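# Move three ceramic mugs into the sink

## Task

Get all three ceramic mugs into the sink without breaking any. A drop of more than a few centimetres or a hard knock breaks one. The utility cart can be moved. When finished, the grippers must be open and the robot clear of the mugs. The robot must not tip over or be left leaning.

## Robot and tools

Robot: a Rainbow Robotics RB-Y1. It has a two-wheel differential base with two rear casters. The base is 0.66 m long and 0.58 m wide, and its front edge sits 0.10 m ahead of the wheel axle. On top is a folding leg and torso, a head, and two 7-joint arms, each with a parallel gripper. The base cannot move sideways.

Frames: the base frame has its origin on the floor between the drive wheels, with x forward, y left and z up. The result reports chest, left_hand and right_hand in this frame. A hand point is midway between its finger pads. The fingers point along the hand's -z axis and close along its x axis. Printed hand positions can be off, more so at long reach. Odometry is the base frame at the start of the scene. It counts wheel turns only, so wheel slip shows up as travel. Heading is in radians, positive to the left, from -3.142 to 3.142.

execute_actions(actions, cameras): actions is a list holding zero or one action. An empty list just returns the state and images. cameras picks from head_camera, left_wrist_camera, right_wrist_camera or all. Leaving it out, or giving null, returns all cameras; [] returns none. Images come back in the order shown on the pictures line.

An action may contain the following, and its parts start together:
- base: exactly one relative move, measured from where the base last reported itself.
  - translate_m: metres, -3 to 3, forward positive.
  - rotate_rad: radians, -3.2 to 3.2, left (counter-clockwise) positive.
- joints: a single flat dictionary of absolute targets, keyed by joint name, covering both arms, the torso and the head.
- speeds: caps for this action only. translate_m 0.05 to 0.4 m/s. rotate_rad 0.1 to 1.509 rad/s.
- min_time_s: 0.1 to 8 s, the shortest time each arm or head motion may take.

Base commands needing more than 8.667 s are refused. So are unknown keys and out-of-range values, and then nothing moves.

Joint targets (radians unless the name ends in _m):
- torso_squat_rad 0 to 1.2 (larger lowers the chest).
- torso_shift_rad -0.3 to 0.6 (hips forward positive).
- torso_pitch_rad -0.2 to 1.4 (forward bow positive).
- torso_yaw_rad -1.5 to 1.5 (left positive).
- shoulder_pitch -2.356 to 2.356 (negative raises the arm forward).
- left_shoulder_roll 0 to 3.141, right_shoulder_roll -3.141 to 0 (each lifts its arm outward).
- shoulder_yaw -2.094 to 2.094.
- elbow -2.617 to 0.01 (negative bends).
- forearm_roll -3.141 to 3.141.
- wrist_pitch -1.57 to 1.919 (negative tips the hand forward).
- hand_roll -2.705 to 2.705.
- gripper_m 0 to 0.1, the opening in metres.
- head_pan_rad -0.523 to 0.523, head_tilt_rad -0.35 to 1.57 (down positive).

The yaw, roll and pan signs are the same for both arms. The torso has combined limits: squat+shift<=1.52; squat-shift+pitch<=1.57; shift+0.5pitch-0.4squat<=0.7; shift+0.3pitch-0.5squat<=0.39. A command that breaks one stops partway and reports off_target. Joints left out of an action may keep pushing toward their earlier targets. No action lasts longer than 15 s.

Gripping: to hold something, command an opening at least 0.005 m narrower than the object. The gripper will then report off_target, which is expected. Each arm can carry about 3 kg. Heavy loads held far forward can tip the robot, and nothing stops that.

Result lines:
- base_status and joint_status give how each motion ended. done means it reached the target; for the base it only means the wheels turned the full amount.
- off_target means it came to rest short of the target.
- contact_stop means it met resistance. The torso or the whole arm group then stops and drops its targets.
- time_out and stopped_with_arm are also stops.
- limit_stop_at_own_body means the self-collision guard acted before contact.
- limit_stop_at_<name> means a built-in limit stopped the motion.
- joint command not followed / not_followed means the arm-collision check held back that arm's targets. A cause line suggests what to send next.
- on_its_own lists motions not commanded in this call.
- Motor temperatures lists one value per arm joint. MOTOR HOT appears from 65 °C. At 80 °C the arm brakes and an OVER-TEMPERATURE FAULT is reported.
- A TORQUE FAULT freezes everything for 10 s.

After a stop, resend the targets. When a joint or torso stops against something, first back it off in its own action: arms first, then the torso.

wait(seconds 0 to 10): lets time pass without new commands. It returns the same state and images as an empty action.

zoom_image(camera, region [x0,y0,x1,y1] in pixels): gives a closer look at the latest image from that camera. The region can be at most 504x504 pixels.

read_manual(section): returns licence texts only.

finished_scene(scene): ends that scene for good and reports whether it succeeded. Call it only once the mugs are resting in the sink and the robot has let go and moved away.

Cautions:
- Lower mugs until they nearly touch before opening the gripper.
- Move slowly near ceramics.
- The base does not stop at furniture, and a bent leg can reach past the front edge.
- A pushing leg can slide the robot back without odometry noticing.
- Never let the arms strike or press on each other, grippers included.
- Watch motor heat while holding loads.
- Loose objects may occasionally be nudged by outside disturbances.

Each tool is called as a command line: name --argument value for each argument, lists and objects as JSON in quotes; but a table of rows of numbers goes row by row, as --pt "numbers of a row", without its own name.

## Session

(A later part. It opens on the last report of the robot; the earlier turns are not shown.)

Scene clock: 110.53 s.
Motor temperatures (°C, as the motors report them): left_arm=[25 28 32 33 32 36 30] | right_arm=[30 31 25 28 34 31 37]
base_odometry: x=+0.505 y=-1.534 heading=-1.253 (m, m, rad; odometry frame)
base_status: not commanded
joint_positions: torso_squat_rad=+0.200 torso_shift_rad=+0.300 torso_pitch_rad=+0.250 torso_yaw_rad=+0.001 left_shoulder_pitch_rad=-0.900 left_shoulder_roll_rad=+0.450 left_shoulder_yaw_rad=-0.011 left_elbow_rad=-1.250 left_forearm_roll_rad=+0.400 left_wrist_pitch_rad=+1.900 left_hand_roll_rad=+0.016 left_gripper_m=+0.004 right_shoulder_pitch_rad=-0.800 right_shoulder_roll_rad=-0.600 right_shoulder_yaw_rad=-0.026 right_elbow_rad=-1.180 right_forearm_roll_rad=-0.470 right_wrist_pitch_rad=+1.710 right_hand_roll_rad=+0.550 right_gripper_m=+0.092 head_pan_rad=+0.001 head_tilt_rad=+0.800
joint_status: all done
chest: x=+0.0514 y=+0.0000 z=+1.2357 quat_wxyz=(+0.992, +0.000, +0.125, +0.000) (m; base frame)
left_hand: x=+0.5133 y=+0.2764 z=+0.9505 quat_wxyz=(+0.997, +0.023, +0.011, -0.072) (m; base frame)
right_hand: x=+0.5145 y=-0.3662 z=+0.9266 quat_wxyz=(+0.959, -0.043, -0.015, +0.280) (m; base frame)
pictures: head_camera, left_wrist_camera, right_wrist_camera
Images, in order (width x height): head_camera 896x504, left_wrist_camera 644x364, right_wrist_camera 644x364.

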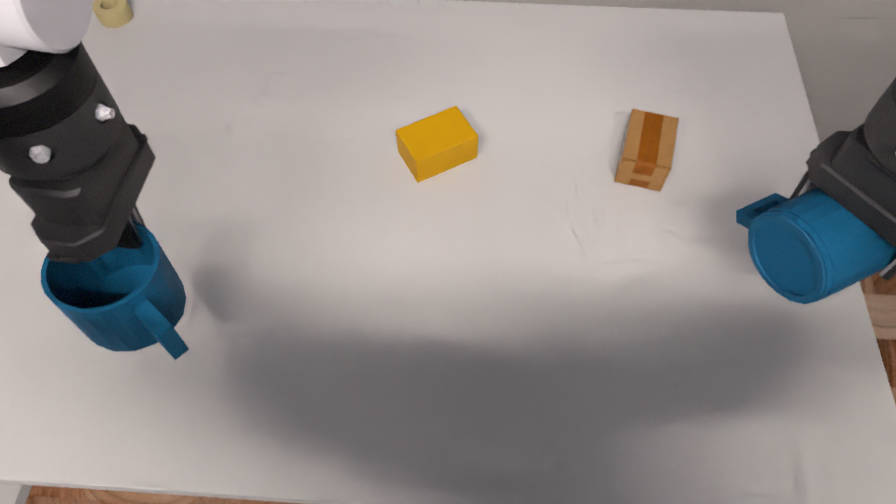

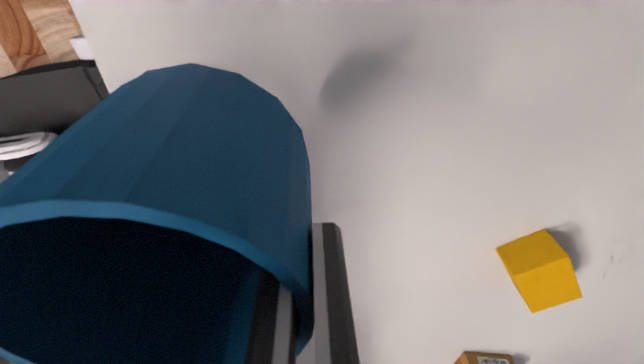

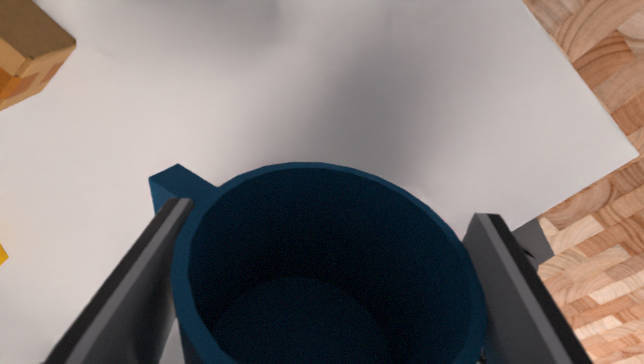

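execute_actions --actions '[{"base":{"translate_m":-0.6},"joints":{"torso_shift_rad":0.0,"head_tilt_rad":0.3}}]' --cameras '[]'

execute_actions --actions '[{"base":{"rotate_rad":3.05},"speeds":{"rotate_rad":1.0}}]' --cameras '[]'

execute_actions --actions '[{"base":{"translate_m":2.4}}]' --cameras '["head_camera"]'

Scene clock: 120.80 s.
Motor temperatures (°C, as the motors report them): left_arm=[25 28 32 33 32 36 30] | right_arm=[30 32 25 29 34 31 37]
base_odometry: x=+0.317 y=-0.964 heading=-1.252 (m, m, rad; odometry frame)
base_status: done
joint_positions: torso_squat_rad=+0.200 torso_shift_rad=+0.000 torso_pitch_rad=+0.250 torso_yaw_rad=+0.001 left_shoulder_pitch_rad=-0.900 left_shoulder_roll_rad=+0.450 left_shoulder_yaw_rad=-0.011 left_elbow_rad=-1.250 left_forearm_roll_rad=+0.400 left_wrist_pitch_rad=+1.900 left_hand_roll_rad=+0.016 left_gripper_m=+0.004 right_shoulder_pitch_rad=-0.799 right_shoulder_roll_rad=-0.600 right_shoulder_yaw_rad=-0.026 right_elbow_rad=-1.180 right_forearm_roll_rad=-0.470 right_wrist_pitch_rad=+1.710 right_hand_roll_rad=+0.550 right_gripper_m=+0.092 head_pan_rad=+0.001 head_tilt_rad=+0.300
joint_status: all done
chest: x=-0.1514 y=+0.0000 z=+1.2663 quat_wxyz=(+0.992, +0.000, +0.125, +0.000) (m; base frame)
left_hand: x=+0.3105 y=+0.2764 z=+0.9812 quat_wxyz=(+0.997, +0.024, +0.011, -0.072) (m; base frame)
right_hand: x=+0.3116 y=-0.3662 z=+0.9571 quat_wxyz=(+0.959, -0.043, -0.014, +0.280) (m; base frame)
pictures: none
No camera images: the call's "cameras" was empty. Leave "cameras" out to get every camera's image.

Scene clock: 126.17 s.
Motor temperatures (°C, as the motors report them): left_arm=[25 28 32 33 32 36 30] | right_arm=[30 32 25 29 34 31 37]
base_odometry: x=+0.317 y=-0.964 heading=+1.798 (m, m, rad; odometry frame)
base_status: done
joint_positions: torso_squat_rad=+0.200 torso_shift_rad=+0.000 torso_pitch_rad=+0.250 torso_yaw_rad=+0.001 left_shoulder_pitch_rad=-0.900 left_shoulder_roll_rad=+0.450 left_shoulder_yaw_rad=-0.011 left_elbow_rad=-1.250 left_forearm_roll_rad=+0.400 left_wrist_pitch_rad=+1.900 left_hand_roll_rad=+0.016 left_gripper_m=+0.004 right_shoulder_pitch_rad=-0.799 right_shoulder_roll_rad=-0.600 right_shoulder_yaw_rad=-0.026 right_elbow_rad=-1.180 right_forearm_roll_rad=-0.470 right_wrist_pitch_rad=+1.710 right_hand_roll_rad=+0.550 right_gripper_m=+0.092 head_pan_rad=+0.001 head_tilt_rad=+0.300
joint_status: not commanded
chest: x=-0.1514 y=+0.0000 z=+1.2663 quat_wxyz=(+0.992, +0.000, +0.125, +0.000) (m; base frame)
left_hand: x=+0.3105 y=+0.2764 z=+0.9812 quat_wxyz=(+0.997, +0.024, +0.011, -0.072) (m; base frame)
right_hand: x=+0.3116 y=-0.3662 z=+0.9571 quat_wxyz=(+0.959, -0.043, -0.014, +0.280) (m; base frame)
pictures: none
No camera images: the call's "cameras" was empty. Leave "cameras" out to get every camera's image.

Scene clock: 133.73 s.
Motor temperatures (°C, as the motors report them): left_arm=[25 28 32 33 32 36 30] | right_arm=[30 32 25 29 34 31 37]
base_odometry: x=-0.223 y=+1.374 heading=+1.798 (m, m, rad; odometry frame)
base_status: done
joint_positions: torso_squat_rad=+0.200 torso_shift_rad=+0.000 torso_pitch_rad=+0.250 torso_yaw_rad=+0.001 left_shoulder_pitch_rad=-0.900 left_shoulder_roll_rad=+0.450 left_shoulder_yaw_rad=-0.011 left_elbow_rad=-1.250 left_forearm_roll_rad=+0.400 left_wrist_pitch_rad=+1.900 left_hand_roll_rad=+0.016 left_gripper_m=+0.004 right_shoulder_pitch_rad=-0.799 right_shoulder_roll_rad=-0.600 right_shoulder_yaw_rad=-0.026 right_elbow_rad=-1.180 right_forearm_roll_rad=-0.470 right_wrist_pitch_rad=+1.710 right_hand_roll_rad=+0.550 right_gripper_m=+0.092 head_pan_rad=+0.001 head_tilt_rad=+0.300
joint_status: not commanded
chest: x=-0.1513 y=+0.0000 z=+1.2663 quat_wxyz=(+0.992, +0.000, +0.125, +0.000) (m; base frame)
left_hand: x=+0.3106 y=+0.2764 z=+0.9812 quat_wxyz=(+0.997, +0.024, +0.011, -0.072) (m; base frame)
right_hand: x=+0.3116 y=-0.3661 z=+0.9570 quat_wxyz=(+0.959, -0.043, -0.014, +0.280) (m; base frame)
pictures: head_camera
Images, in order (width x height): head_camera 896x504.

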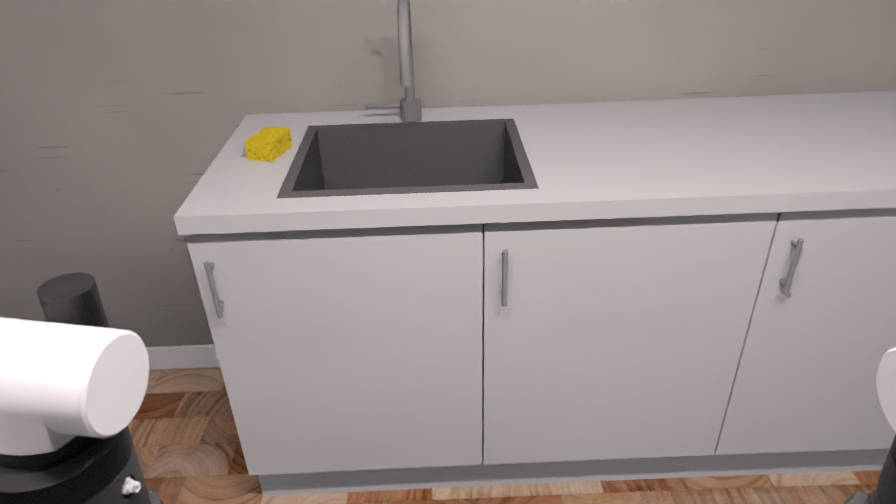

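execute_actions --actions '[{"base":{"rotate_rad":0.07},"joints":{"torso_squat_rad":0.0,"left_shoulder_pitch_rad":-1.4,"left_elbow_rad":-0.75,"left_shoulder_roll_rad":0.2,"left_forearm_roll_rad":0.1,"right_shoulder_pitch_rad":-1.4,"right_elbow_rad":-0.75,"right_wrist_pitch_rad":1.9,"right_shoulder_roll_rad":-0.2,"right_forearm_roll_rad":-0.1,"head_tilt_rad":0.6},"min_time_s":2}]' --cameras '["head_camera"]'

Scene clock: 144.43 s.
Motor temperatures (°C, as the motors report them): left_arm=[25 28 32 33 32 36 30] | right_arm=[31 32 25 29 34 31 37]
base_odometry: x=-0.223 y=+1.374 heading=+1.867 (m, m, rad; odometry frame)
base_status: done
joint_positions: torso_squat_rad=+0.000 torso_shift_rad=+0.000 torso_pitch_rad=+0.250 torso_yaw_rad=+0.001 left_shoulder_pitch_rad=-1.400 left_shoulder_roll_rad=+0.200 left_shoulder_yaw_rad=-0.011 left_elbow_rad=-0.750 left_forearm_roll_rad=+0.100 left_wrist_pitch_rad=+1.900 left_hand_roll_rad=+0.016 left_gripper_m=+0.004 right_shoulder_pitch_rad=-1.399 right_shoulder_roll_rad=-0.200 right_shoulder_yaw_rad=-0.026 right_elbow_rad=-0.750 right_forearm_roll_rad=-0.100 right_wrist_pitch_rad=+1.900 right_hand_roll_rad=+0.550 right_gripper_m=+0.092 head_pan_rad=+0.001 head_tilt_rad=+0.600
joint_status: all done
chest: x=-0.1512 y=+0.0000 z=+1.2803 quat_wxyz=(+0.992, +0.000, +0.125, +0.000) (m; base frame)
left_hand: x=+0.3689 y=+0.1622 z=+1.0725 quat_wxyz=(+0.988, +0.096, +0.020, -0.119) (m; base frame)
right_hand: x=+0.3689 y=-0.1601 z=+1.0724 quat_wxyz=(+0.920, -0.070, +0.042, +0.384) (m; base frame)
pictures: head_camera
Images, in order (width x height): head_camera 896x504.

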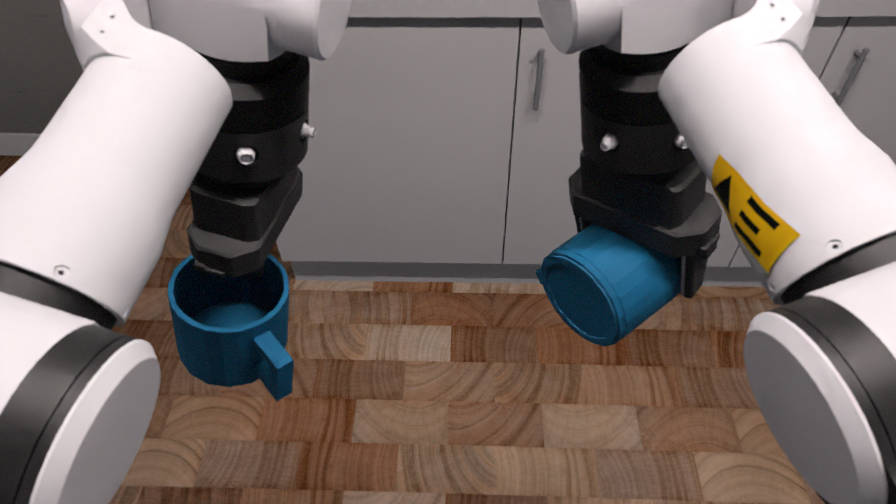

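execute_actions --actions '[{"base":{"translate_m":0.9},"speeds":{"translate_m":0.3},"joints":{"torso_shift_rad":0.2,"left_forearm_roll_rad":0.28,"right_forearm_roll_rad":-0.25,"head_tilt_rad":0.9}}]' --cameras '["head_camera"]'

Scene clock: 151.13 s.
Motor temperatures (°C, as the motors report them): left_arm=[26 28 32 33 32 36 30] | right_arm=[31 31 25 29 34 31 37]
base_odometry: x=-0.487 y=+2.235 heading=+1.867 (m, m, rad; odometry frame)
base_status: done
joint_positions: torso_squat_rad=+0.000 torso_shift_rad=+0.200 torso_pitch_rad=+0.250 torso_yaw_rad=+0.001 left_shoulder_pitch_rad=-1.400 left_shoulder_roll_rad=+0.200 left_shoulder_yaw_rad=-0.011 left_elbow_rad=-0.750 left_forearm_roll_rad=+0.280 left_wrist_pitch_rad=+1.900 left_hand_roll_rad=+0.016 left_gripper_m=+0.004 right_shoulder_pitch_rad=-1.399 right_shoulder_roll_rad=-0.200 right_shoulder_yaw_rad=-0.026 right_elbow_rad=-0.750 right_forearm_roll_rad=-0.250 right_wrist_pitch_rad=+1.900 right_hand_roll_rad=+0.550 right_gripper_m=+0.092 head_pan_rad=+0.001 head_tilt_rad=+0.900
joint_status: all done
chest: x=-0.0121 y=+0.0000 z=+1.2663 quat_wxyz=(+0.992, +0.000, +0.125, +0.000) (m; base frame)
left_hand: x=+0.4970 y=+0.1246 z=+1.0547 quat_wxyz=(+0.989, +0.011, +0.034, -0.145) (m; base frame)
right_hand: x=+0.4994 y=-0.1286 z=+1.0558 quat_wxyz=(+0.914, +0.001, +0.032, +0.405) (m; base frame)
pictures: head_camera
Images, in order (width x height): head_camera 896x504.

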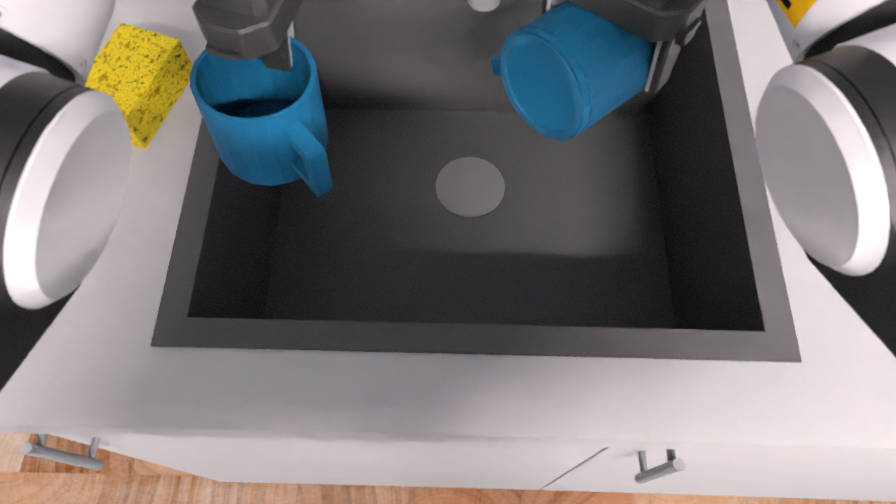

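execute_actions --actions '[{"joints":{"torso_pitch_rad":0.6,"left_wrist_pitch_rad":1.55,"right_wrist_pitch_rad":1.55,"head_tilt_rad":0.6},"min_time_s":1.2}]'

Scene clock: 158.03 s.
Motor temperatures (°C, as the motors report them): left_arm=[26 28 32 33 32 36 30] | right_arm=[31 31 25 29 34 31 37]
base_odometry: x=-0.487 y=+2.235 heading=+1.867 (m, m, rad; odometry frame)
base_status: not commanded
joint_positions: torso_squat_rad=+0.000 torso_shift_rad=+0.200 torso_pitch_rad=+0.600 torso_yaw_rad=+0.001 left_shoulder_pitch_rad=-1.400 left_shoulder_roll_rad=+0.200 left_shoulder_yaw_rad=-0.011 left_elbow_rad=-0.750 left_forearm_roll_rad=+0.280 left_wrist_pitch_rad=+1.550 left_hand_roll_rad=+0.016 left_gripper_m=+0.004 right_shoulder_pitch_rad=-1.399 right_shoulder_roll_rad=-0.200 right_shoulder_yaw_rad=-0.026 right_elbow_rad=-0.750 right_forearm_roll_rad=-0.250 right_wrist_pitch_rad=+1.550 right_hand_roll_rad=+0.550 right_gripper_m=+0.092 head_pan_rad=+0.001 head_tilt_rad=+0.600
joint_status: all done
chest: x=+0.0860 y=+0.0000 z=+1.2218 quat_wxyz=(+0.955, +0.000, +0.296, +0.000) (m; base frame)
left_hand: x=+0.5660 y=+0.1003 z=+0.8303 quat_wxyz=(+0.989, -0.042, +0.034, -0.140) (m; base frame)
right_hand: x=+0.5693 y=-0.1060 z=+0.8308 quat_wxyz=(+0.915, +0.048, +0.019, +0.400) (m; base frame)
pictures: head_camera, left_wrist_camera, right_wrist_camera
Images, in order (width x height): head_camera 896x504, left_wrist_camera 644x364, right_wrist_camera 644x364.

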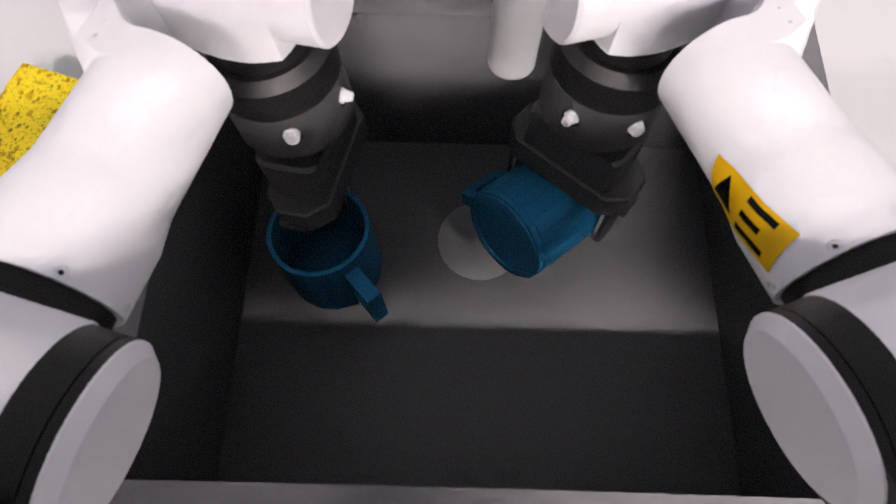

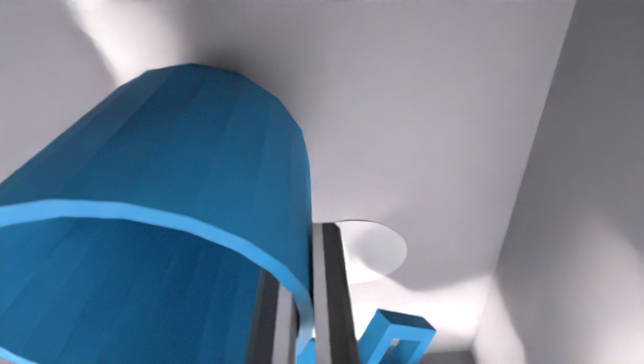

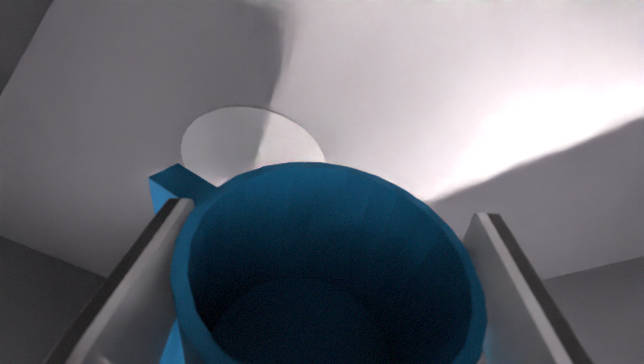

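execute_actions --actions '[{"joints":{"left_shoulder_pitch_rad":-1.3,"left_wrist_pitch_rad":1.45,"right_shoulder_pitch_rad":-1.27,"right_wrist_pitch_rad":1.42},"min_time_s":1.5}]' --cameras '["head_camera"]'

Scene clock: 163.43 s.
Motor temperatures (°C, as the motors report them): left_arm=[26 28 32 33 32 36 30] | right_arm=[31 31 25 29 34 31 37]
base_odometry: x=-0.487 y=+2.235 heading=+1.867 (m, m, rad; odometry frame)
base_status: not commanded
joint_positions: torso_squat_rad=+0.001 torso_shift_rad=+0.198 torso_pitch_rad=+0.596 torso_yaw_rad=+0.001 left_shoulder_pitch_rad=-1.308 left_shoulder_roll_rad=+0.199 left_shoulder_yaw_rad=-0.011 left_elbow_rad=-0.755 left_forearm_roll_rad=+0.281 left_wrist_pitch_rad=+1.450 left_hand_roll_rad=+0.016 left_gripper_m=+0.005 right_shoulder_pitch_rad=-1.273 right_shoulder_roll_rad=-0.200 right_shoulder_yaw_rad=-0.026 right_elbow_rad=-0.751 right_forearm_roll_rad=-0.250 right_wrist_pitch_rad=+1.421 right_hand_roll_rad=+0.550 right_gripper_m=+0.092 head_pan_rad=+0.001 head_tilt_rad=+0.600
joint_status: all done
chest: x=+0.0835 y=-0.0001 z=+1.2229 quat_wxyz=(+0.956, +0.000, +0.293, +0.000) (m; base frame)
left_hand: x=+0.5501 y=+0.1120 z=+0.7945 quat_wxyz=(+0.991, -0.048, +0.024, -0.123) (m; base frame)
right_hand: x=+0.5441 y=-0.1257 z=+0.7798 quat_wxyz=(+0.924, +0.050, +0.011, +0.378) (m; base frame)
pictures: head_camera
Images, in order (width x height): head_camera 896x504.

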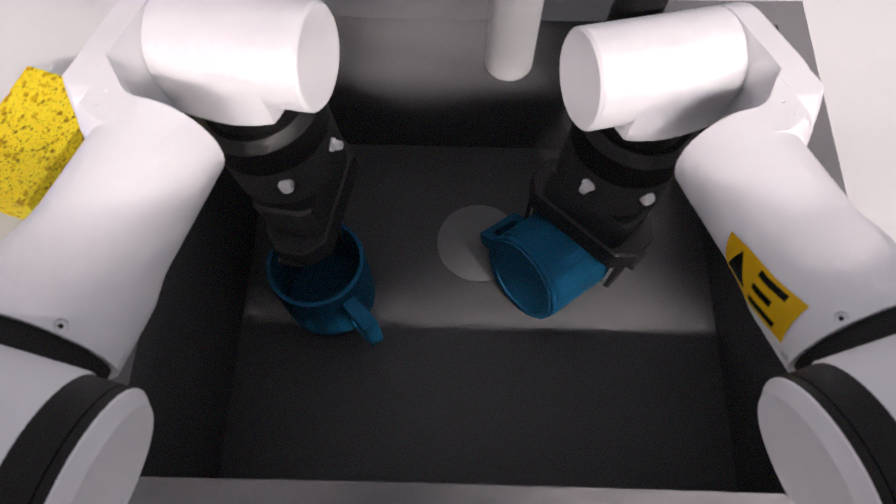

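Contact seems reached; release.

execute_actions --actions '[{"joints":{"left_gripper_m":0.04,"right_gripper_m":0.1}}]' --cameras '[]'

execute_actions --actions '[{"joints":{"torso_pitch_rad":0.25,"left_wrist_pitch_rad":1.8,"right_wrist_pitch_rad":1.77,"head_tilt_rad":0.9}}]' --cameras '["head_camera"]'

Scene clock: 167.93 s.
Motor temperatures (°C, as the motors report them): left_arm=[26 28 32 33 33 36 30] | right_arm=[31 31 25 29 34 31 37]
base_odometry: x=-0.487 y=+2.235 heading=+1.867 (m, m, rad; odometry frame)
base_status: not commanded
joint_positions: torso_squat_rad=+0.001 torso_shift_rad=+0.199 torso_pitch_rad=+0.598 torso_yaw_rad=+0.001 left_shoulder_pitch_rad=-1.300 left_shoulder_roll_rad=+0.200 left_shoulder_yaw_rad=-0.011 left_elbow_rad=-0.750 left_forearm_roll_rad=+0.280 left_wrist_pitch_rad=+1.450 left_hand_roll_rad=+0.016 left_gripper_m=+0.040 right_shoulder_pitch_rad=-1.273 right_shoulder_roll_rad=-0.200 right_shoulder_yaw_rad=-0.026 right_elbow_rad=-0.752 right_forearm_roll_rad=-0.250 right_wrist_pitch_rad=+1.421 right_hand_roll_rad=+0.550 right_gripper_m=+0.100 head_pan_rad=+0.001 head_tilt_rad=+0.600
joint_status: all done
chest: x=+0.0846 y=+0.0002 z=+1.2224 quat_wxyz=(+0.956, +0.000, +0.294, +0.000) (m; base frame)
left_hand: x=+0.5462 y=+0.1147 z=+0.7890 quat_wxyz=(+0.991, -0.047, +0.030, -0.122) (m; base frame)
right_hand: x=+0.5451 y=-0.1255 z=+0.7789 quat_wxyz=(+0.924, +0.050, +0.011, +0.378) (m; base frame)
pictures: none
No camera images: the call's "cameras" was empty. Leave "cameras" out to get every camera's image.

Scene clock: 169.87 s.
Motor temperatures (°C, as the motors report them): left_arm=[26 28 32 33 33 36 30] | right_arm=[31 31 25 29 34 31 37]
base_odometry: x=-0.487 y=+2.235 heading=+1.867 (m, m, rad; odometry frame)
base_status: not commanded
joint_positions: torso_squat_rad=+0.000 torso_shift_rad=+0.200 torso_pitch_rad=+0.250 torso_yaw_rad=+0.001 left_shoulder_pitch_rad=-1.300 left_shoulder_roll_rad=+0.200 left_shoulder_yaw_rad=-0.011 left_elbow_rad=-0.750 left_forearm_roll_rad=+0.280 left_wrist_pitch_rad=+1.800 left_hand_roll_rad=+0.016 left_gripper_m=+0.040 right_shoulder_pitch_rad=-1.270 right_shoulder_roll_rad=-0.200 right_shoulder_yaw_rad=-0.026 right_elbow_rad=-0.750 right_forearm_roll_rad=-0.250 right_wrist_pitch_rad=+1.770 right_hand_roll_rad=+0.550 right_gripper_m=+0.100 head_pan_rad=+0.001 head_tilt_rad=+0.900
joint_status: all done
chest: x=-0.0124 y=+0.0001 z=+1.2664 quat_wxyz=(+0.992, +0.000, +0.125, +0.000) (m; base frame)
left_hand: x=+0.4924 y=+0.1365 z=+1.0070 quat_wxyz=(+0.991, +0.001, +0.031, -0.130) (m; base frame)
right_hand: x=+0.4931 y=-0.1453 z=+0.9942 quat_wxyz=(+0.922, +0.011, +0.025, +0.386) (m; base frame)
pictures: head_camera
Images, in order (width x height): head_camera 896x504.

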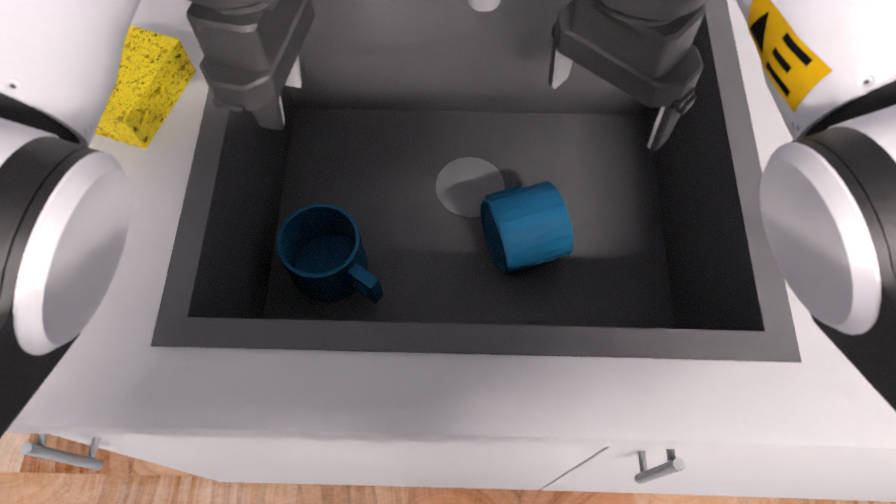

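execute_actions --actions '[{"base":{"translate_m":-0.5},"joints":{"torso_shift_rad":0.0,"right_shoulder_pitch_rad":0,"right_shoulder_roll_rad":-0.05,"right_elbow_rad":-0.2,"right_forearm_roll_rad":0,"right_wrist_pitch_rad":0,"right_hand_roll_rad":0,"left_gripper_m":0.1},"min_time_s":3}]' --cameras '[]'

execute_actions --actions '[{"base":{"rotate_rad":-2.97}}]' --cameras '[]'

execute_actions --actions '[{"base":{"translate_m":2.87},"joints":{"head_tilt_rad":0.5}}]' --cameras '[]'

execute_actions --actions '[{"base":{"rotate_rad":-0.15}}]' --cameras '["head_camera"]'

Scene clock: 189.63 s.
Motor temperatures (°C, as the motors report them): left_arm=[26 28 32 33 32 36 30] | right_arm=[31 32 25 30 36 42 37]
TORQUE FAULT: right_elbow_rad reached its load limit. The robot stopped for 10 seconds, dropped its targets and accepts commands again. The stop added 8.9 s to the call and to motion_time.
base_odometry: x=-0.454 y=+2.130 heading=+1.868 (m, m, rad; odometry frame)
base_status: translate_m torque_fault (by the wheels' count: -0.110 of -0.500)
joint_positions: torso_squat_rad=+0.000 torso_shift_rad=+0.139 torso_pitch_rad=+0.251 torso_yaw_rad=+0.001 left_shoulder_pitch_rad=-1.300 left_shoulder_roll_rad=+0.200 left_shoulder_yaw_rad=-0.011 left_elbow_rad=-0.750 left_forearm_roll_rad=+0.280 left_wrist_pitch_rad=+1.800 left_hand_roll_rad=+0.016 left_gripper_m=+0.099 right_shoulder_pitch_rad=-1.109 right_shoulder_roll_rad=-0.181 right_shoulder_yaw_rad=-0.026 right_elbow_rad=-0.656 right_forearm_roll_rad=-0.195 right_wrist_pitch_rad=+1.401 right_hand_roll_rad=+0.441 right_gripper_m=+0.074 head_pan_rad=+0.001 head_tilt_rad=+0.900
joint_status: torso_shift_rad contact_stop (moved -0.061 of -0.200); right_shoulder_pitch_rad torque_fault (moved +0.161 of +1.270); right_shoulder_roll_rad torque_fault (moved +0.019 of +0.150); right_elbow_rad torque_fault (moved +0.094 of +0.550); right_forearm_roll_rad torque_fault (moved +0.055 of +0.250); right_wrist_pitch_rad torque_fault (moved -0.369 of -1.770); right_hand_roll_rad torque_fault (moved -0.109 of -0.550); the others done
on_its_own: torso_shift_rad is held at +0.137, not at your +0.000, since a contact_stop; right_shoulder_pitch_rad is held at -1.098, not at your +0.000, since a torque_fault; right_shoulder_roll_rad is held at -0.171, not at your -0.050, since a torque_fault; right_elbow_rad is held at -0.649, not at your -0.200, since a torque_fault; right_forearm_roll_rad is held at -0.198, not at your +0.000, since a torque_fault; right_wrist_pitch_rad is held at +1.485, not at your +0.000, since a torque_fault; right_hand_roll_rad is held at +0.440, not at your +0.000, since a torque_fault
chest: x=-0.0544 y=-0.0002 z=+1.2735 quat_wxyz=(+0.992, +0.000, +0.125, +0.001) (m; base frame)
left_hand: x=+0.4500 y=+0.1367 z=+1.0136 quat_wxyz=(+0.991, +0.001, +0.032, -0.129) (m; base frame)
right_hand: x=+0.4543 y=-0.1699 z=+0.9008 quat_wxyz=(+0.951, -0.010, -0.033, +0.306) (m; base frame)
pictures: none
No camera images: the call's "cameras" was empty. Leave "cameras" out to get every camera's image.

not run: a stop came earlier in this reply.

not run: a stop came earlier in this reply.

not run: a stop came earlier in this reply.

My mistake; raise the arm first.

execute_actions --actions '[{"joints":{"right_shoulder_pitch_rad":-1.4,"right_elbow_rad":-1.0,"right_wrist_pitch_rad":1.6}}]' --cameras '["head_camera"]'

execute_actions --actions '[{"base":{"translate_m":-0.45},"joints":{"torso_shift_rad":0.0}}]' --cameras '[]'

execute_actions --actions '[{"base":{"rotate_rad":-2.97},"joints":{"right_shoulder_pitch_rad":0,"right_shoulder_roll_rad":-0.05,"right_elbow_rad":-0.2,"right_forearm_roll_rad":0,"right_wrist_pitch_rad":0,"right_hand_roll_rad":0,"right_gripper_m":0.1}}]' --cameras '[]'

execute_actions --actions '[{"base":{"translate_m":2.82},"joints":{"head_tilt_rad":0.5}}]' --cameras '[]'

execute_actions --actions '[{"base":{"rotate_rad":-0.15}}]' --cameras '["head_camera"]'

Scene clock: 199.70 s.
Motor temperatures (°C, as the motors report them): left_arm=[26 28 32 33 32 36 30] | right_arm=[31 32 25 30 36 49 37]
TORQUE FAULT: right_wrist_pitch_rad reached its load limit. The robot stopped for 10 seconds, dropped its targets and accepts commands again. The robot was already stopped when this call's commands were due to start, so it ran none of them. The stop added 1.9 s to the call and to motion_time.
base_odometry: x=-0.454 y=+2.130 heading=+1.868 (m, m, rad; odometry frame)
base_status: not commanded
joint_positions: torso_squat_rad=+0.000 torso_shift_rad=+0.139 torso_pitch_rad=+0.251 torso_yaw_rad=+0.002 left_shoulder_pitch_rad=-1.300 left_shoulder_roll_rad=+0.200 left_shoulder_yaw_rad=-0.011 left_elbow_rad=-0.750 left_forearm_roll_rad=+0.280 left_wrist_pitch_rad=+1.800 left_hand_roll_rad=+0.016 left_gripper_m=+0.099 right_shoulder_pitch_rad=-1.119 right_shoulder_roll_rad=-0.186 right_shoulder_yaw_rad=-0.026 right_elbow_rad=-0.662 right_forearm_roll_rad=-0.193 right_wrist_pitch_rad=+1.395 right_hand_roll_rad=+0.442 right_gripper_m=+0.094 head_pan_rad=+0.001 head_tilt_rad=+0.900
joint_status: right_shoulder_pitch_rad not_run; right_elbow_rad not_run; right_wrist_pitch_rad not_run
on_its_own: torso_shift_rad is held at +0.137, not at your +0.000, since a contact_stop; right_shoulder_pitch_rad is held at -1.109, not at your -1.400, since a torque_fault; right_shoulder_roll_rad is held at -0.181, not at your -0.050, since a torque_fault; right_elbow_rad is held at -0.656, not at your -1.000, since a torque_fault; right_forearm_roll_rad is held at -0.195, not at your +0.000, since a torque_fault; right_wrist_pitch_rad is held at +1.401, not at your +1.600, since a torque_fault; right_hand_roll_rad is held at +0.441, not at your +0.000, since a torque_fault
chest: x=-0.0544 y=+0.0000 z=+1.2735 quat_wxyz=(+0.992, +0.000, +0.125, +0.001) (m; base frame)
left_hand: x=+0.4500 y=+0.1371 z=+1.0135 quat_wxyz=(+0.991, +0.001, +0.032, -0.129) (m; base frame)
right_hand: x=+0.4618 y=-0.1699 z=+0.9072 quat_wxyz=(+0.951, -0.014, -0.043, +0.307) (m; base frame)
pictures: head_camera
Images, in order (width x height): head_camera 896x504.

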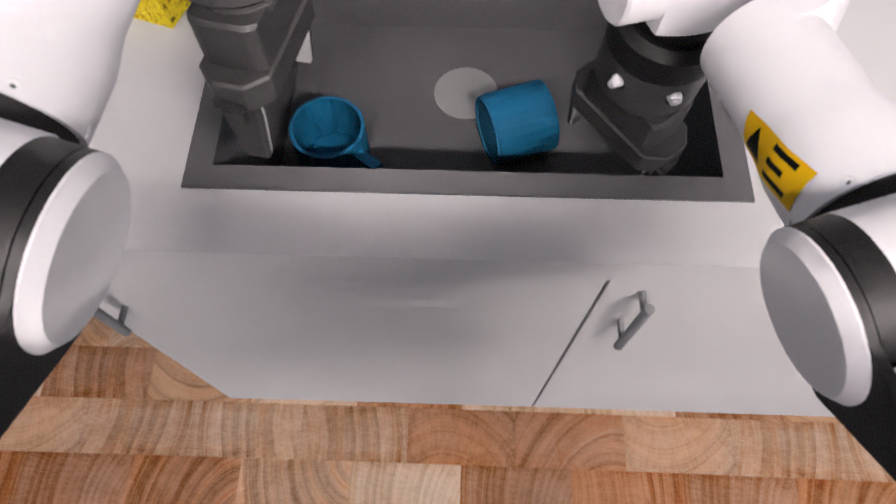

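not run: a stop came earlier in this reply.

not run: a stop came earlier in this reply.

not run: a stop came earlier in this reply.

not run: a stop came earlier in this reply.

execute_actions --actions '[{"joints":{"right_shoulder_pitch_rad":-1.4,"right_elbow_rad":-0.9,"right_wrist_pitch_rad":1.2}}]' --cameras '[]'

execute_actions --actions '[{"base":{"translate_m":-0.45},"joints":{"torso_shift_rad":0.0}}]' --cameras '[]'

execute_actions --actions '[{"base":{"rotate_rad":-2.97},"joints":{"right_shoulder_pitch_rad":0,"right_shoulder_roll_rad":-0.05,"right_elbow_rad":-0.2,"right_forearm_roll_rad":0,"right_wrist_pitch_rad":0,"right_hand_roll_rad":0,"right_gripper_m":0.1}}]' --cameras '[]'

execute_actions --actions '[{"base":{"translate_m":2.82},"joints":{"head_tilt_rad":0.5}}]' --cameras '[]'

execute_actions --actions '[{"base":{"rotate_rad":-0.15}}]' --cameras '["head_camera"]'

Scene clock: 210.53 s.
Motor temperatures (°C, as the motors report them): left_arm=[26 28 32 33 32 36 30] | right_arm=[31 32 25 30 36 53 37]
base_odometry: x=-0.454 y=+2.130 heading=+1.867 (m, m, rad; odometry frame)
base_status: not commanded
joint_positions: torso_squat_rad=+0.000 torso_shift_rad=+0.137 torso_pitch_rad=+0.250 torso_yaw_rad=+0.000 left_shoulder_pitch_rad=-1.300 left_shoulder_roll_rad=+0.200 left_shoulder_yaw_rad=-0.011 left_elbow_rad=-0.750 left_forearm_roll_rad=+0.280 left_wrist_pitch_rad=+1.800 left_hand_roll_rad=+0.016 left_gripper_m=+0.099 right_shoulder_pitch_rad=-1.379 right_shoulder_roll_rad=-0.199 right_shoulder_yaw_rad=-0.028 right_elbow_rad=-0.885 right_forearm_roll_rad=-0.189 right_wrist_pitch_rad=+1.218 right_hand_roll_rad=+0.441 right_gripper_m=+0.099 head_pan_rad=+0.001 head_tilt_rad=+0.900
joint_status: right_shoulder_pitch_rad contact_stop (moved -0.260 of -0.281); right_elbow_rad contact_stop (moved -0.223 of -0.238); right_wrist_pitch_rad contact_stop (moved -0.177 of -0.195)
on_its_own: torso_shift_rad is held at +0.137, not at your +0.000, since a contact_stop; right_shoulder_roll_rad is held at -0.196, not at your -0.050, since a contact_stop; right_forearm_roll_rad is held at -0.190, not at your +0.000, since a torque_fault; right_hand_roll_rad is held at +0.441, not at your +0.000, since a torque_fault
chest: x=-0.0556 y=-0.0004 z=+1.2737 quat_wxyz=(+0.992, +0.000, +0.125, +0.000) (m; base frame)
left_hand: x=+0.4493 y=+0.1363 z=+1.0143 quat_wxyz=(+0.991, +0.001, +0.031, -0.130) (m; base frame)
right_hand: x=+0.6116 y=-0.0881 z=+1.1453 quat_wxyz=(+0.868, -0.059, -0.354, +0.344) (m; base frame)
pictures: none
No camera images: the call's "cameras" was empty. Leave "cameras" out to get every camera's image.

not run: a stop came earlier in this reply.

not run: a stop came earlier in this reply.

not run: a stop came earlier in this reply.

not run: a stop came earlier in this reply.

Touched the faucet probably; backing base away.

execute_actions --actions '[{"base":{"translate_m":-0.45},"joints":{"torso_shift_rad":0.0}}]' --cameras '[]'

execute_actions --actions '[{"base":{"rotate_rad":-2.97},"joints":{"right_shoulder_pitch_rad":0,"right_shoulder_roll_rad":-0.05,"right_elbow_rad":-0.2,"right_forearm_roll_rad":0,"right_wrist_pitch_rad":0,"right_hand_roll_rad":0,"right_gripper_m":0.1}}]' --cameras '[]'

execute_actions --actions '[{"base":{"translate_m":2.82},"joints":{"head_tilt_rad":0.5}}]' --cameras '[]'

execute_actions --actions '[{"base":{"rotate_rad":-0.15}}]' --cameras '["head_camera"]'

Scene clock: 219.20 s.
Motor temperatures (°C, as the motors report them): left_arm=[26 28 32 33 32 36 30] | right_arm=[31 32 25 30 36 48 37]
base_odometry: x=-0.323 y=+1.699 heading=+1.868 (m, m, rad; odometry frame)
base_status: done
joint_positions: torso_squat_rad=+0.000 torso_shift_rad=+0.000 torso_pitch_rad=+0.250 torso_yaw_rad=+0.001 left_shoulder_pitch_rad=-1.300 left_shoulder_roll_rad=+0.200 left_shoulder_yaw_rad=-0.011 left_elbow_rad=-0.750 left_forearm_roll_rad=+0.280 left_wrist_pitch_rad=+1.800 left_hand_roll_rad=+0.016 left_gripper_m=+0.099 right_shoulder_pitch_rad=-1.380 right_shoulder_roll_rad=-0.196 right_shoulder_yaw_rad=-0.028 right_elbow_rad=-0.886 right_forearm_roll_rad=-0.190 right_wrist_pitch_rad=+1.217 right_hand_roll_rad=+0.441 right_gripper_m=+0.100 head_pan_rad=+0.001 head_tilt_rad=+0.900
joint_status: all done
on_its_own: right_shoulder_roll_rad is held at -0.196, not at your -0.050, since a contact_stop; right_forearm_roll_rad is held at -0.190, not at your +0.000, since a torque_fault; right_hand_roll_rad is held at +0.441, not at your +0.000, since a torque_fault
chest: x=-0.1515 y=+0.0000 z=+1.2803 quat_wxyz=(+0.992, +0.000, +0.125, +0.000) (m; base frame)
left_hand: x=+0.3533 y=+0.1368 z=+1.0210 quat_wxyz=(+0.991, +0.001, +0.031, -0.129) (m; base frame)
right_hand: x=+0.5154 y=-0.0845 z=+1.1531 quat_wxyz=(+0.867, -0.058, -0.355, +0.345) (m; base frame)
pictures: none
No camera images: the call's "cameras" was empty. Leave "cameras" out to get every camera's image.

Scene clock: 224.40 s.
Motor temperatures (°C, as the motors report them): left_arm=[26 28 32 33 32 36 30] | right_arm=[31 32 25 30 35 45 37]
base_odometry: x=-0.323 y=+1.699 heading=-1.102 (m, m, rad; odometry frame)
base_status: done
joint_positions: torso_squat_rad=+0.000 torso_shift_rad=+0.000 torso_pitch_rad=+0.250 torso_yaw_rad=+0.001 left_shoulder_pitch_rad=-1.300 left_shoulder_roll_rad=+0.200 left_shoulder_yaw_rad=-0.011 left_elbow_rad=-0.750 left_forearm_roll_rad=+0.280 left_wrist_pitch_rad=+1.800 left_hand_roll_rad=+0.016 left_gripper_m=+0.099 right_shoulder_pitch_rad=+0.000 right_shoulder_roll_rad=-0.050 right_shoulder_yaw_rad=-0.028 right_elbow_rad=-0.200 right_forearm_roll_rad=+0.000 right_wrist_pitch_rad=+0.000 right_hand_roll_rad=+0.000 right_gripper_m=+0.100 head_pan_rad=+0.001 head_tilt_rad=+0.900
joint_status: all done
chest: x=-0.1516 y=+0.0000 z=+1.2803 quat_wxyz=(+0.992, +0.000, +0.125, +0.001) (m; base frame)
left_hand: x=+0.3533 y=+0.1369 z=+1.0211 quat_wxyz=(+0.991, +0.001, +0.031, -0.129) (m; base frame)
right_hand: x=-0.2250 y=-0.2607 z=+0.5994 quat_wxyz=(+0.999, -0.027, +0.025, -0.008) (m; base frame)
pictures: none
No camera images: the call's "cameras" was empty. Leave "cameras" out to get every camera's image.

Scene clock: 233.00 s.
Motor temperatures (°C, as the motors report them): left_arm=[26 28 32 33 32 36 30] | right_arm=[31 32 25 30 35 42 37]
base_odometry: x=+0.952 y=-0.816 heading=-1.102 (m, m, rad; odometry frame)
base_status: done
joint_positions: torso_squat_rad=+0.000 torso_shift_rad=+0.000 torso_pitch_rad=+0.250 torso_yaw_rad=+0.001 left_shoulder_pitch_rad=-1.300 left_shoulder_roll_rad=+0.200 left_shoulder_yaw_rad=-0.011 left_elbow_rad=-0.750 left_forearm_roll_rad=+0.280 left_wrist_pitch_rad=+1.800 left_hand_roll_rad=+0.016 left_gripper_m=+0.099 right_shoulder_pitch_rad=+0.000 right_shoulder_roll_rad=-0.050 right_shoulder_yaw_rad=-0.028 right_elbow_rad=-0.200 right_forearm_roll_rad=+0.000 right_wrist_pitch_rad=+0.000 right_hand_roll_rad=+0.000 right_gripper_m=+0.100 head_pan_rad=+0.001 head_tilt_rad=+0.500
joint_status: all done
chest: x=-0.1515 y=+0.0000 z=+1.2803 quat_wxyz=(+0.992, +0.000, +0.125, +0.001) (m; base frame)
left_hand: x=+0.3534 y=+0.1369 z=+1.0211 quat_wxyz=(+0.991, +0.001, +0.031, -0.129) (m; base frame)
right_hand: x=-0.2246 y=-0.2607 z=+0.5994 quat_wxyz=(+0.999, -0.027, +0.025, -0.007) (m; base frame)
pictures: none
No camera images: the call's "cameras" was empty. Leave "cameras" out to get every camera's image.

Scene clock: 234.40 s.
Motor temperatures (°C, as the motors report them): left_arm=[26 28 32 33 32 36 30] | right_arm=[31 32 25 30 35 41 37]
base_odometry: x=+0.952 y=-0.817 heading=-1.251 (m, m, rad; odometry frame)
base_status: done
joint_positions: torso_squat_rad=+0.000 torso_shift_rad=+0.000 torso_pitch_rad=+0.250 torso_yaw_rad=+0.001 left_shoulder_pitch_rad=-1.300 left_shoulder_roll_rad=+0.200 left_shoulder_yaw_rad=-0.011 left_elbow_rad=-0.750 left_forearm_roll_rad=+0.280 left_wrist_pitch_rad=+1.800 left_hand_roll_rad=+0.016 left_gripper_m=+0.099 right_shoulder_pitch_rad=+0.000 right_shoulder_roll_rad=-0.050 right_shoulder_yaw_rad=-0.028 right_elbow_rad=-0.200 right_forearm_roll_rad=+0.000 right_wrist_pitch_rad=+0.000 right_hand_roll_rad=+0.000 right_gripper_m=+0.100 head_pan_rad=+0.001 head_tilt_rad=+0.500
joint_status: not commanded
chest: x=-0.1515 y=+0.0001 z=+1.2803 quat_wxyz=(+0.992, +0.000, +0.125, +0.001) (m; base frame)
left_hand: x=+0.3534 y=+0.1369 z=+1.0211 quat_wxyz=(+0.991, +0.001, +0.031, -0.129) (m; base frame)
right_hand: x=-0.2246 y=-0.2607 z=+0.5994 quat_wxyz=(+0.999, -0.027, +0.025, -0.007) (m; base frame)
pictures: head_camera
Images, in order (width x height): head_camera 896x504.

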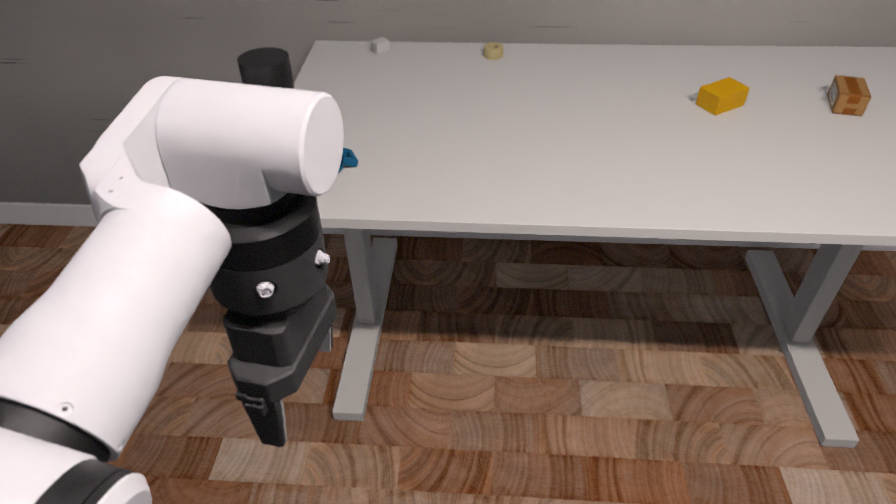

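execute_actions --actions '[{"base":{"translate_m":0.62},"speeds":{"translate_m":0.25},"joints":{"torso_squat_rad":0.2,"torso_shift_rad":0.3,"torso_pitch_rad":0.5,"left_shoulder_pitch_rad":-0.9,"left_shoulder_roll_rad":0.45,"left_elbow_rad":-1.5,"left_forearm_roll_rad":0.4,"left_wrist_pitch_rad":1.9,"head_tilt_rad":0.9,"head_pan_rad":0.2}}]' --cameras '["head_camera","left_wrist_camera"]'

Scene clock: 243.07 s.
Motor temperatures (°C, as the motors report them): left_arm=[26 28 32 33 32 36 30] | right_arm=[31 31 25 29 35 39 37]
base_odometry: x=+1.146 y=-1.405 heading=-1.252 (m, m, rad; odometry frame)
base_status: done
joint_positions: torso_squat_rad=+0.200 torso_shift_rad=+0.300 torso_pitch_rad=+0.500 torso_yaw_rad=+0.001 left_shoulder_pitch_rad=-0.900 left_shoulder_roll_rad=+0.450 left_shoulder_yaw_rad=-0.011 left_elbow_rad=-1.500 left_forearm_roll_rad=+0.400 left_wrist_pitch_rad=+1.900 left_hand_roll_rad=+0.016 left_gripper_m=+0.099 right_shoulder_pitch_rad=+0.000 right_shoulder_roll_rad=-0.050 right_shoulder_yaw_rad=-0.028 right_elbow_rad=-0.200 right_forearm_roll_rad=+0.000 right_wrist_pitch_rad=+0.000 right_hand_roll_rad=+0.000 right_gripper_m=+0.100 head_pan_rad=+0.200 head_tilt_rad=+0.900
joint_status: all done
chest: x=+0.1231 y=+0.0000 z=+1.2074 quat_wxyz=(+0.969, +0.000, +0.247, +0.000) (m; base frame)
left_hand: x=+0.5450 y=+0.2480 z=+0.8678 quat_wxyz=(+0.992, +0.013, +0.020, -0.123) (m; base frame)
right_hand: x=-0.1162 y=-0.2606 z=+0.5658 quat_wxyz=(+0.988, -0.028, +0.149, -0.004) (m; base frame)
pictures: head_camera, left_wrist_camera
Images, in order (width x height): head_camera 896x504, left_wrist_camera 644x364.

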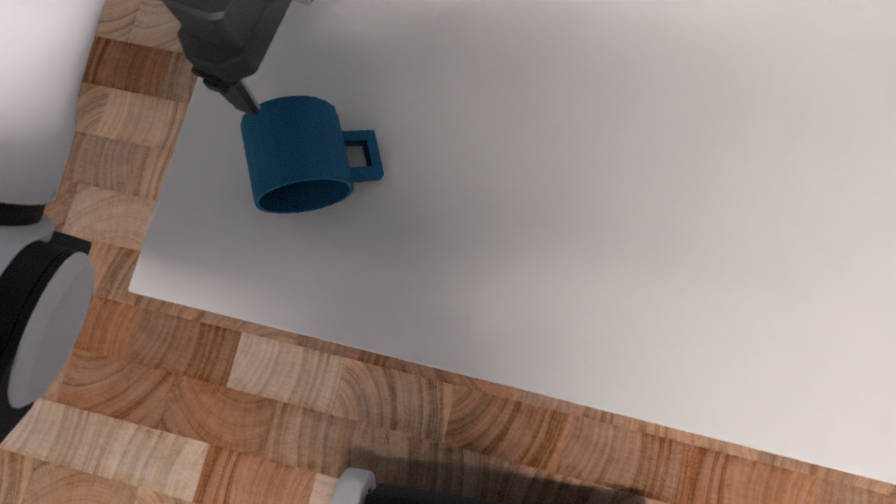

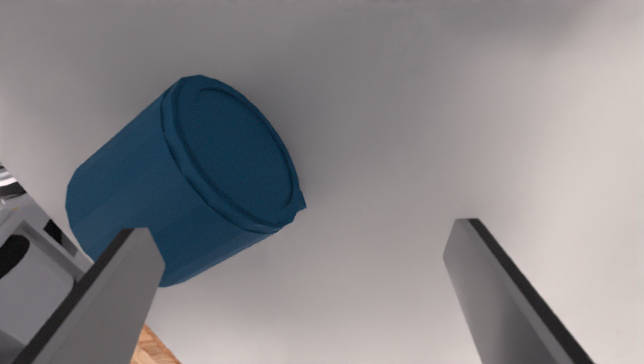

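execute_actions --actions '[{"base":{"translate_m":-0.09},"joints":{"left_hand_roll_rad":-0.97}}]' --cameras '["head_camera","left_wrist_camera"]'

Scene clock: 248.37 s.
Motor temperatures (°C, as the motors report them): left_arm=[26 28 32 33 32 36 30] | right_arm=[31 31 25 29 35 38 37]
base_odometry: x=+1.118 y=-1.320 heading=-1.251 (m, m, rad; odometry frame)
base_status: done
joint_positions: torso_squat_rad=+0.200 torso_shift_rad=+0.300 torso_pitch_rad=+0.500 torso_yaw_rad=+0.001 left_shoulder_pitch_rad=-0.900 left_shoulder_roll_rad=+0.450 left_shoulder_yaw_rad=-0.011 left_elbow_rad=-1.500 left_forearm_roll_rad=+0.400 left_wrist_pitch_rad=+1.900 left_hand_roll_rad=-0.970 left_gripper_m=+0.099 right_shoulder_pitch_rad=+0.000 right_shoulder_roll_rad=-0.050 right_shoulder_yaw_rad=-0.028 right_elbow_rad=-0.200 right_forearm_roll_rad=+0.000 right_wrist_pitch_rad=+0.000 right_hand_roll_rad=+0.000 right_gripper_m=+0.100 head_pan_rad=+0.200 head_tilt_rad=+0.900
joint_status: all done
chest: x=+0.1230 y=+0.0000 z=+1.2075 quat_wxyz=(+0.969, +0.000, +0.247, +0.000) (m; base frame)
left_hand: x=+0.5449 y=+0.2480 z=+0.8679 quat_wxyz=(+0.816, +0.002, +0.024, -0.578) (m; base frame)
right_hand: x=-0.1162 y=-0.2606 z=+0.5658 quat_wxyz=(+0.988, -0.028, +0.149, -0.004) (m; base frame)
pictures: head_camera, left_wrist_camera
Images, in order (width x height): head_camera 896x504, left_wrist_camera 644x364.

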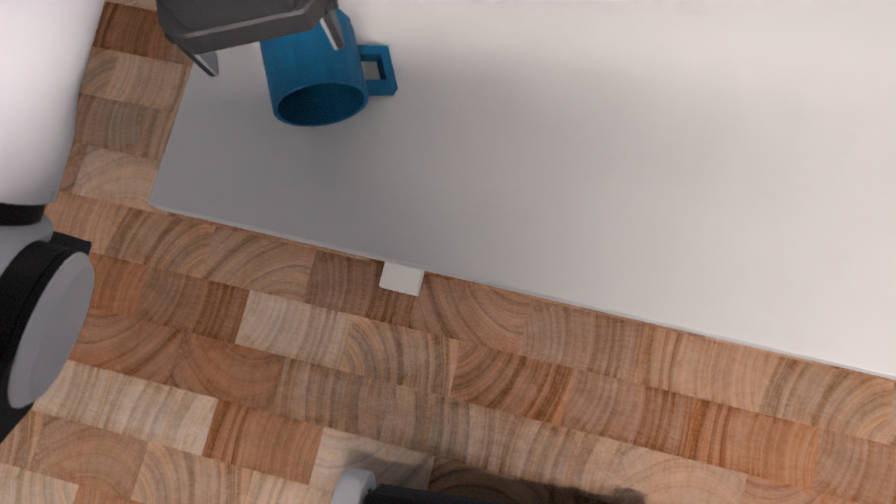

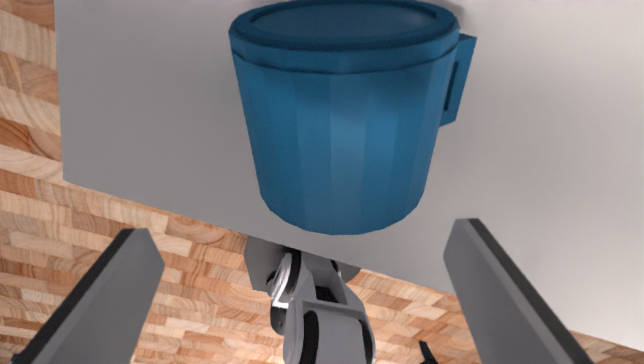

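execute_actions --actions '[{"base":{"translate_m":0.02},"joints":{"left_shoulder_roll_rad":0.35,"left_forearm_roll_rad":0.3,"left_elbow_rad":-1.4,"left_wrist_pitch_rad":1.8}}]' --cameras '["left_wrist_camera"]'

Scene clock: 258.20 s.
Motor temperatures (°C, as the motors report them): left_arm=[26 28 32 33 32 36 30] | right_arm=[30 31 25 29 35 36 37]
base_odometry: x=+1.124 y=-1.339 heading=-1.251 (m, m, rad; odometry frame)
base_status: done
joint_positions: torso_squat_rad=+0.200 torso_shift_rad=+0.300 torso_pitch_rad=+0.500 torso_yaw_rad=+0.001 left_shoulder_pitch_rad=-0.900 left_shoulder_roll_rad=+0.350 left_shoulder_yaw_rad=-0.011 left_elbow_rad=-1.400 left_forearm_roll_rad=+0.300 left_wrist_pitch_rad=+1.800 left_hand_roll_rad=-0.970 left_gripper_m=+0.099 right_shoulder_pitch_rad=+0.000 right_shoulder_roll_rad=-0.050 right_shoulder_yaw_rad=-0.028 right_elbow_rad=-0.200 right_forearm_roll_rad=+0.000 right_wrist_pitch_rad=+0.000 right_hand_roll_rad=+0.000 right_gripper_m=+0.100 head_pan_rad=+0.200 head_tilt_rad=+0.900
joint_status: all done
chest: x=+0.1232 y=+0.0000 z=+1.2074 quat_wxyz=(+0.969, +0.000, +0.247, +0.001) (m; base frame)
left_hand: x=+0.5454 y=+0.2236 z=+0.8325 quat_wxyz=(+0.822, +0.000, +0.021, -0.569) (m; base frame)
right_hand: x=-0.1162 y=-0.2606 z=+0.5657 quat_wxyz=(+0.988, -0.028, +0.149, -0.004) (m; base frame)
pictures: left_wrist_camera
Images, in order (width x height): left_wrist_camera 644x364.

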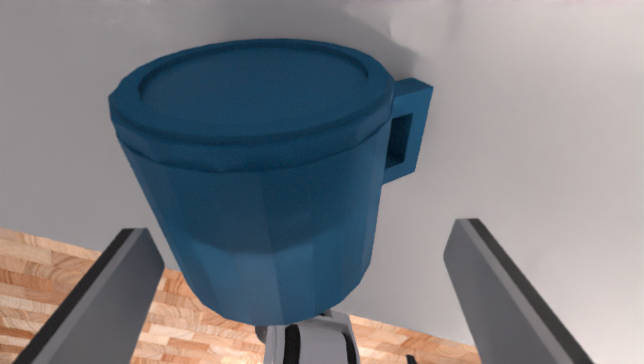

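execute_actions --actions '[{"joints":{"left_shoulder_roll_rad":0.37,"left_forearm_roll_rad":0.32,"left_elbow_rad":-1.22,"left_wrist_pitch_rad":1.62},"min_time_s":1.5}]' --cameras '["left_wrist_camera"]'

Scene clock: 263.73 s.
Motor temperatures (°C, as the motors report them): left_arm=[26 28 32 33 32 36 30] | right_arm=[30 31 25 29 35 35 37]
base_odometry: x=+1.124 y=-1.339 heading=-1.251 (m, m, rad; odometry frame)
base_status: not commanded
joint_positions: torso_squat_rad=+0.200 torso_shift_rad=+0.300 torso_pitch_rad=+0.500 torso_yaw_rad=+0.001 left_shoulder_pitch_rad=-0.900 left_shoulder_roll_rad=+0.369 left_shoulder_yaw_rad=-0.011 left_elbow_rad=-1.220 left_forearm_roll_rad=+0.320 left_wrist_pitch_rad=+1.620 left_hand_roll_rad=-0.970 left_gripper_m=+0.099 right_shoulder_pitch_rad=+0.000 right_shoulder_roll_rad=-0.050 right_shoulder_yaw_rad=-0.028 right_elbow_rad=-0.200 right_forearm_roll_rad=+0.000 right_wrist_pitch_rad=+0.000 right_hand_roll_rad=+0.000 right_gripper_m=+0.100 head_pan_rad=+0.200 head_tilt_rad=+0.900
joint_status: all done
chest: x=+0.1230 y=+0.0000 z=+1.2075 quat_wxyz=(+0.969, +0.000, +0.247, +0.001) (m; base frame)
left_hand: x=+0.5505 y=+0.2421 z=+0.7909 quat_wxyz=(+0.839, -0.001, +0.015, -0.545) (m; base frame)
right_hand: x=-0.1161 y=-0.2606 z=+0.5657 quat_wxyz=(+0.988, -0.028, +0.149, -0.004) (m; base frame)
pictures: left_wrist_camera
Images, in order (width x height): left_wrist_camera 644x364.

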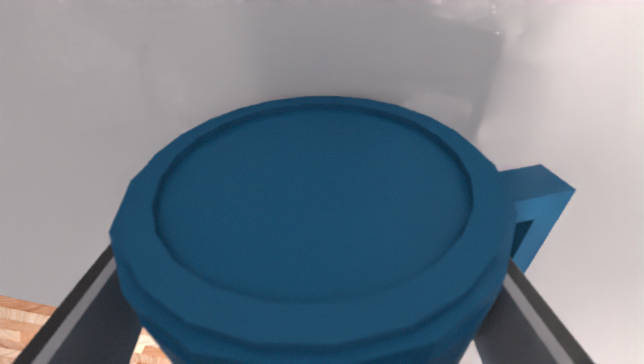

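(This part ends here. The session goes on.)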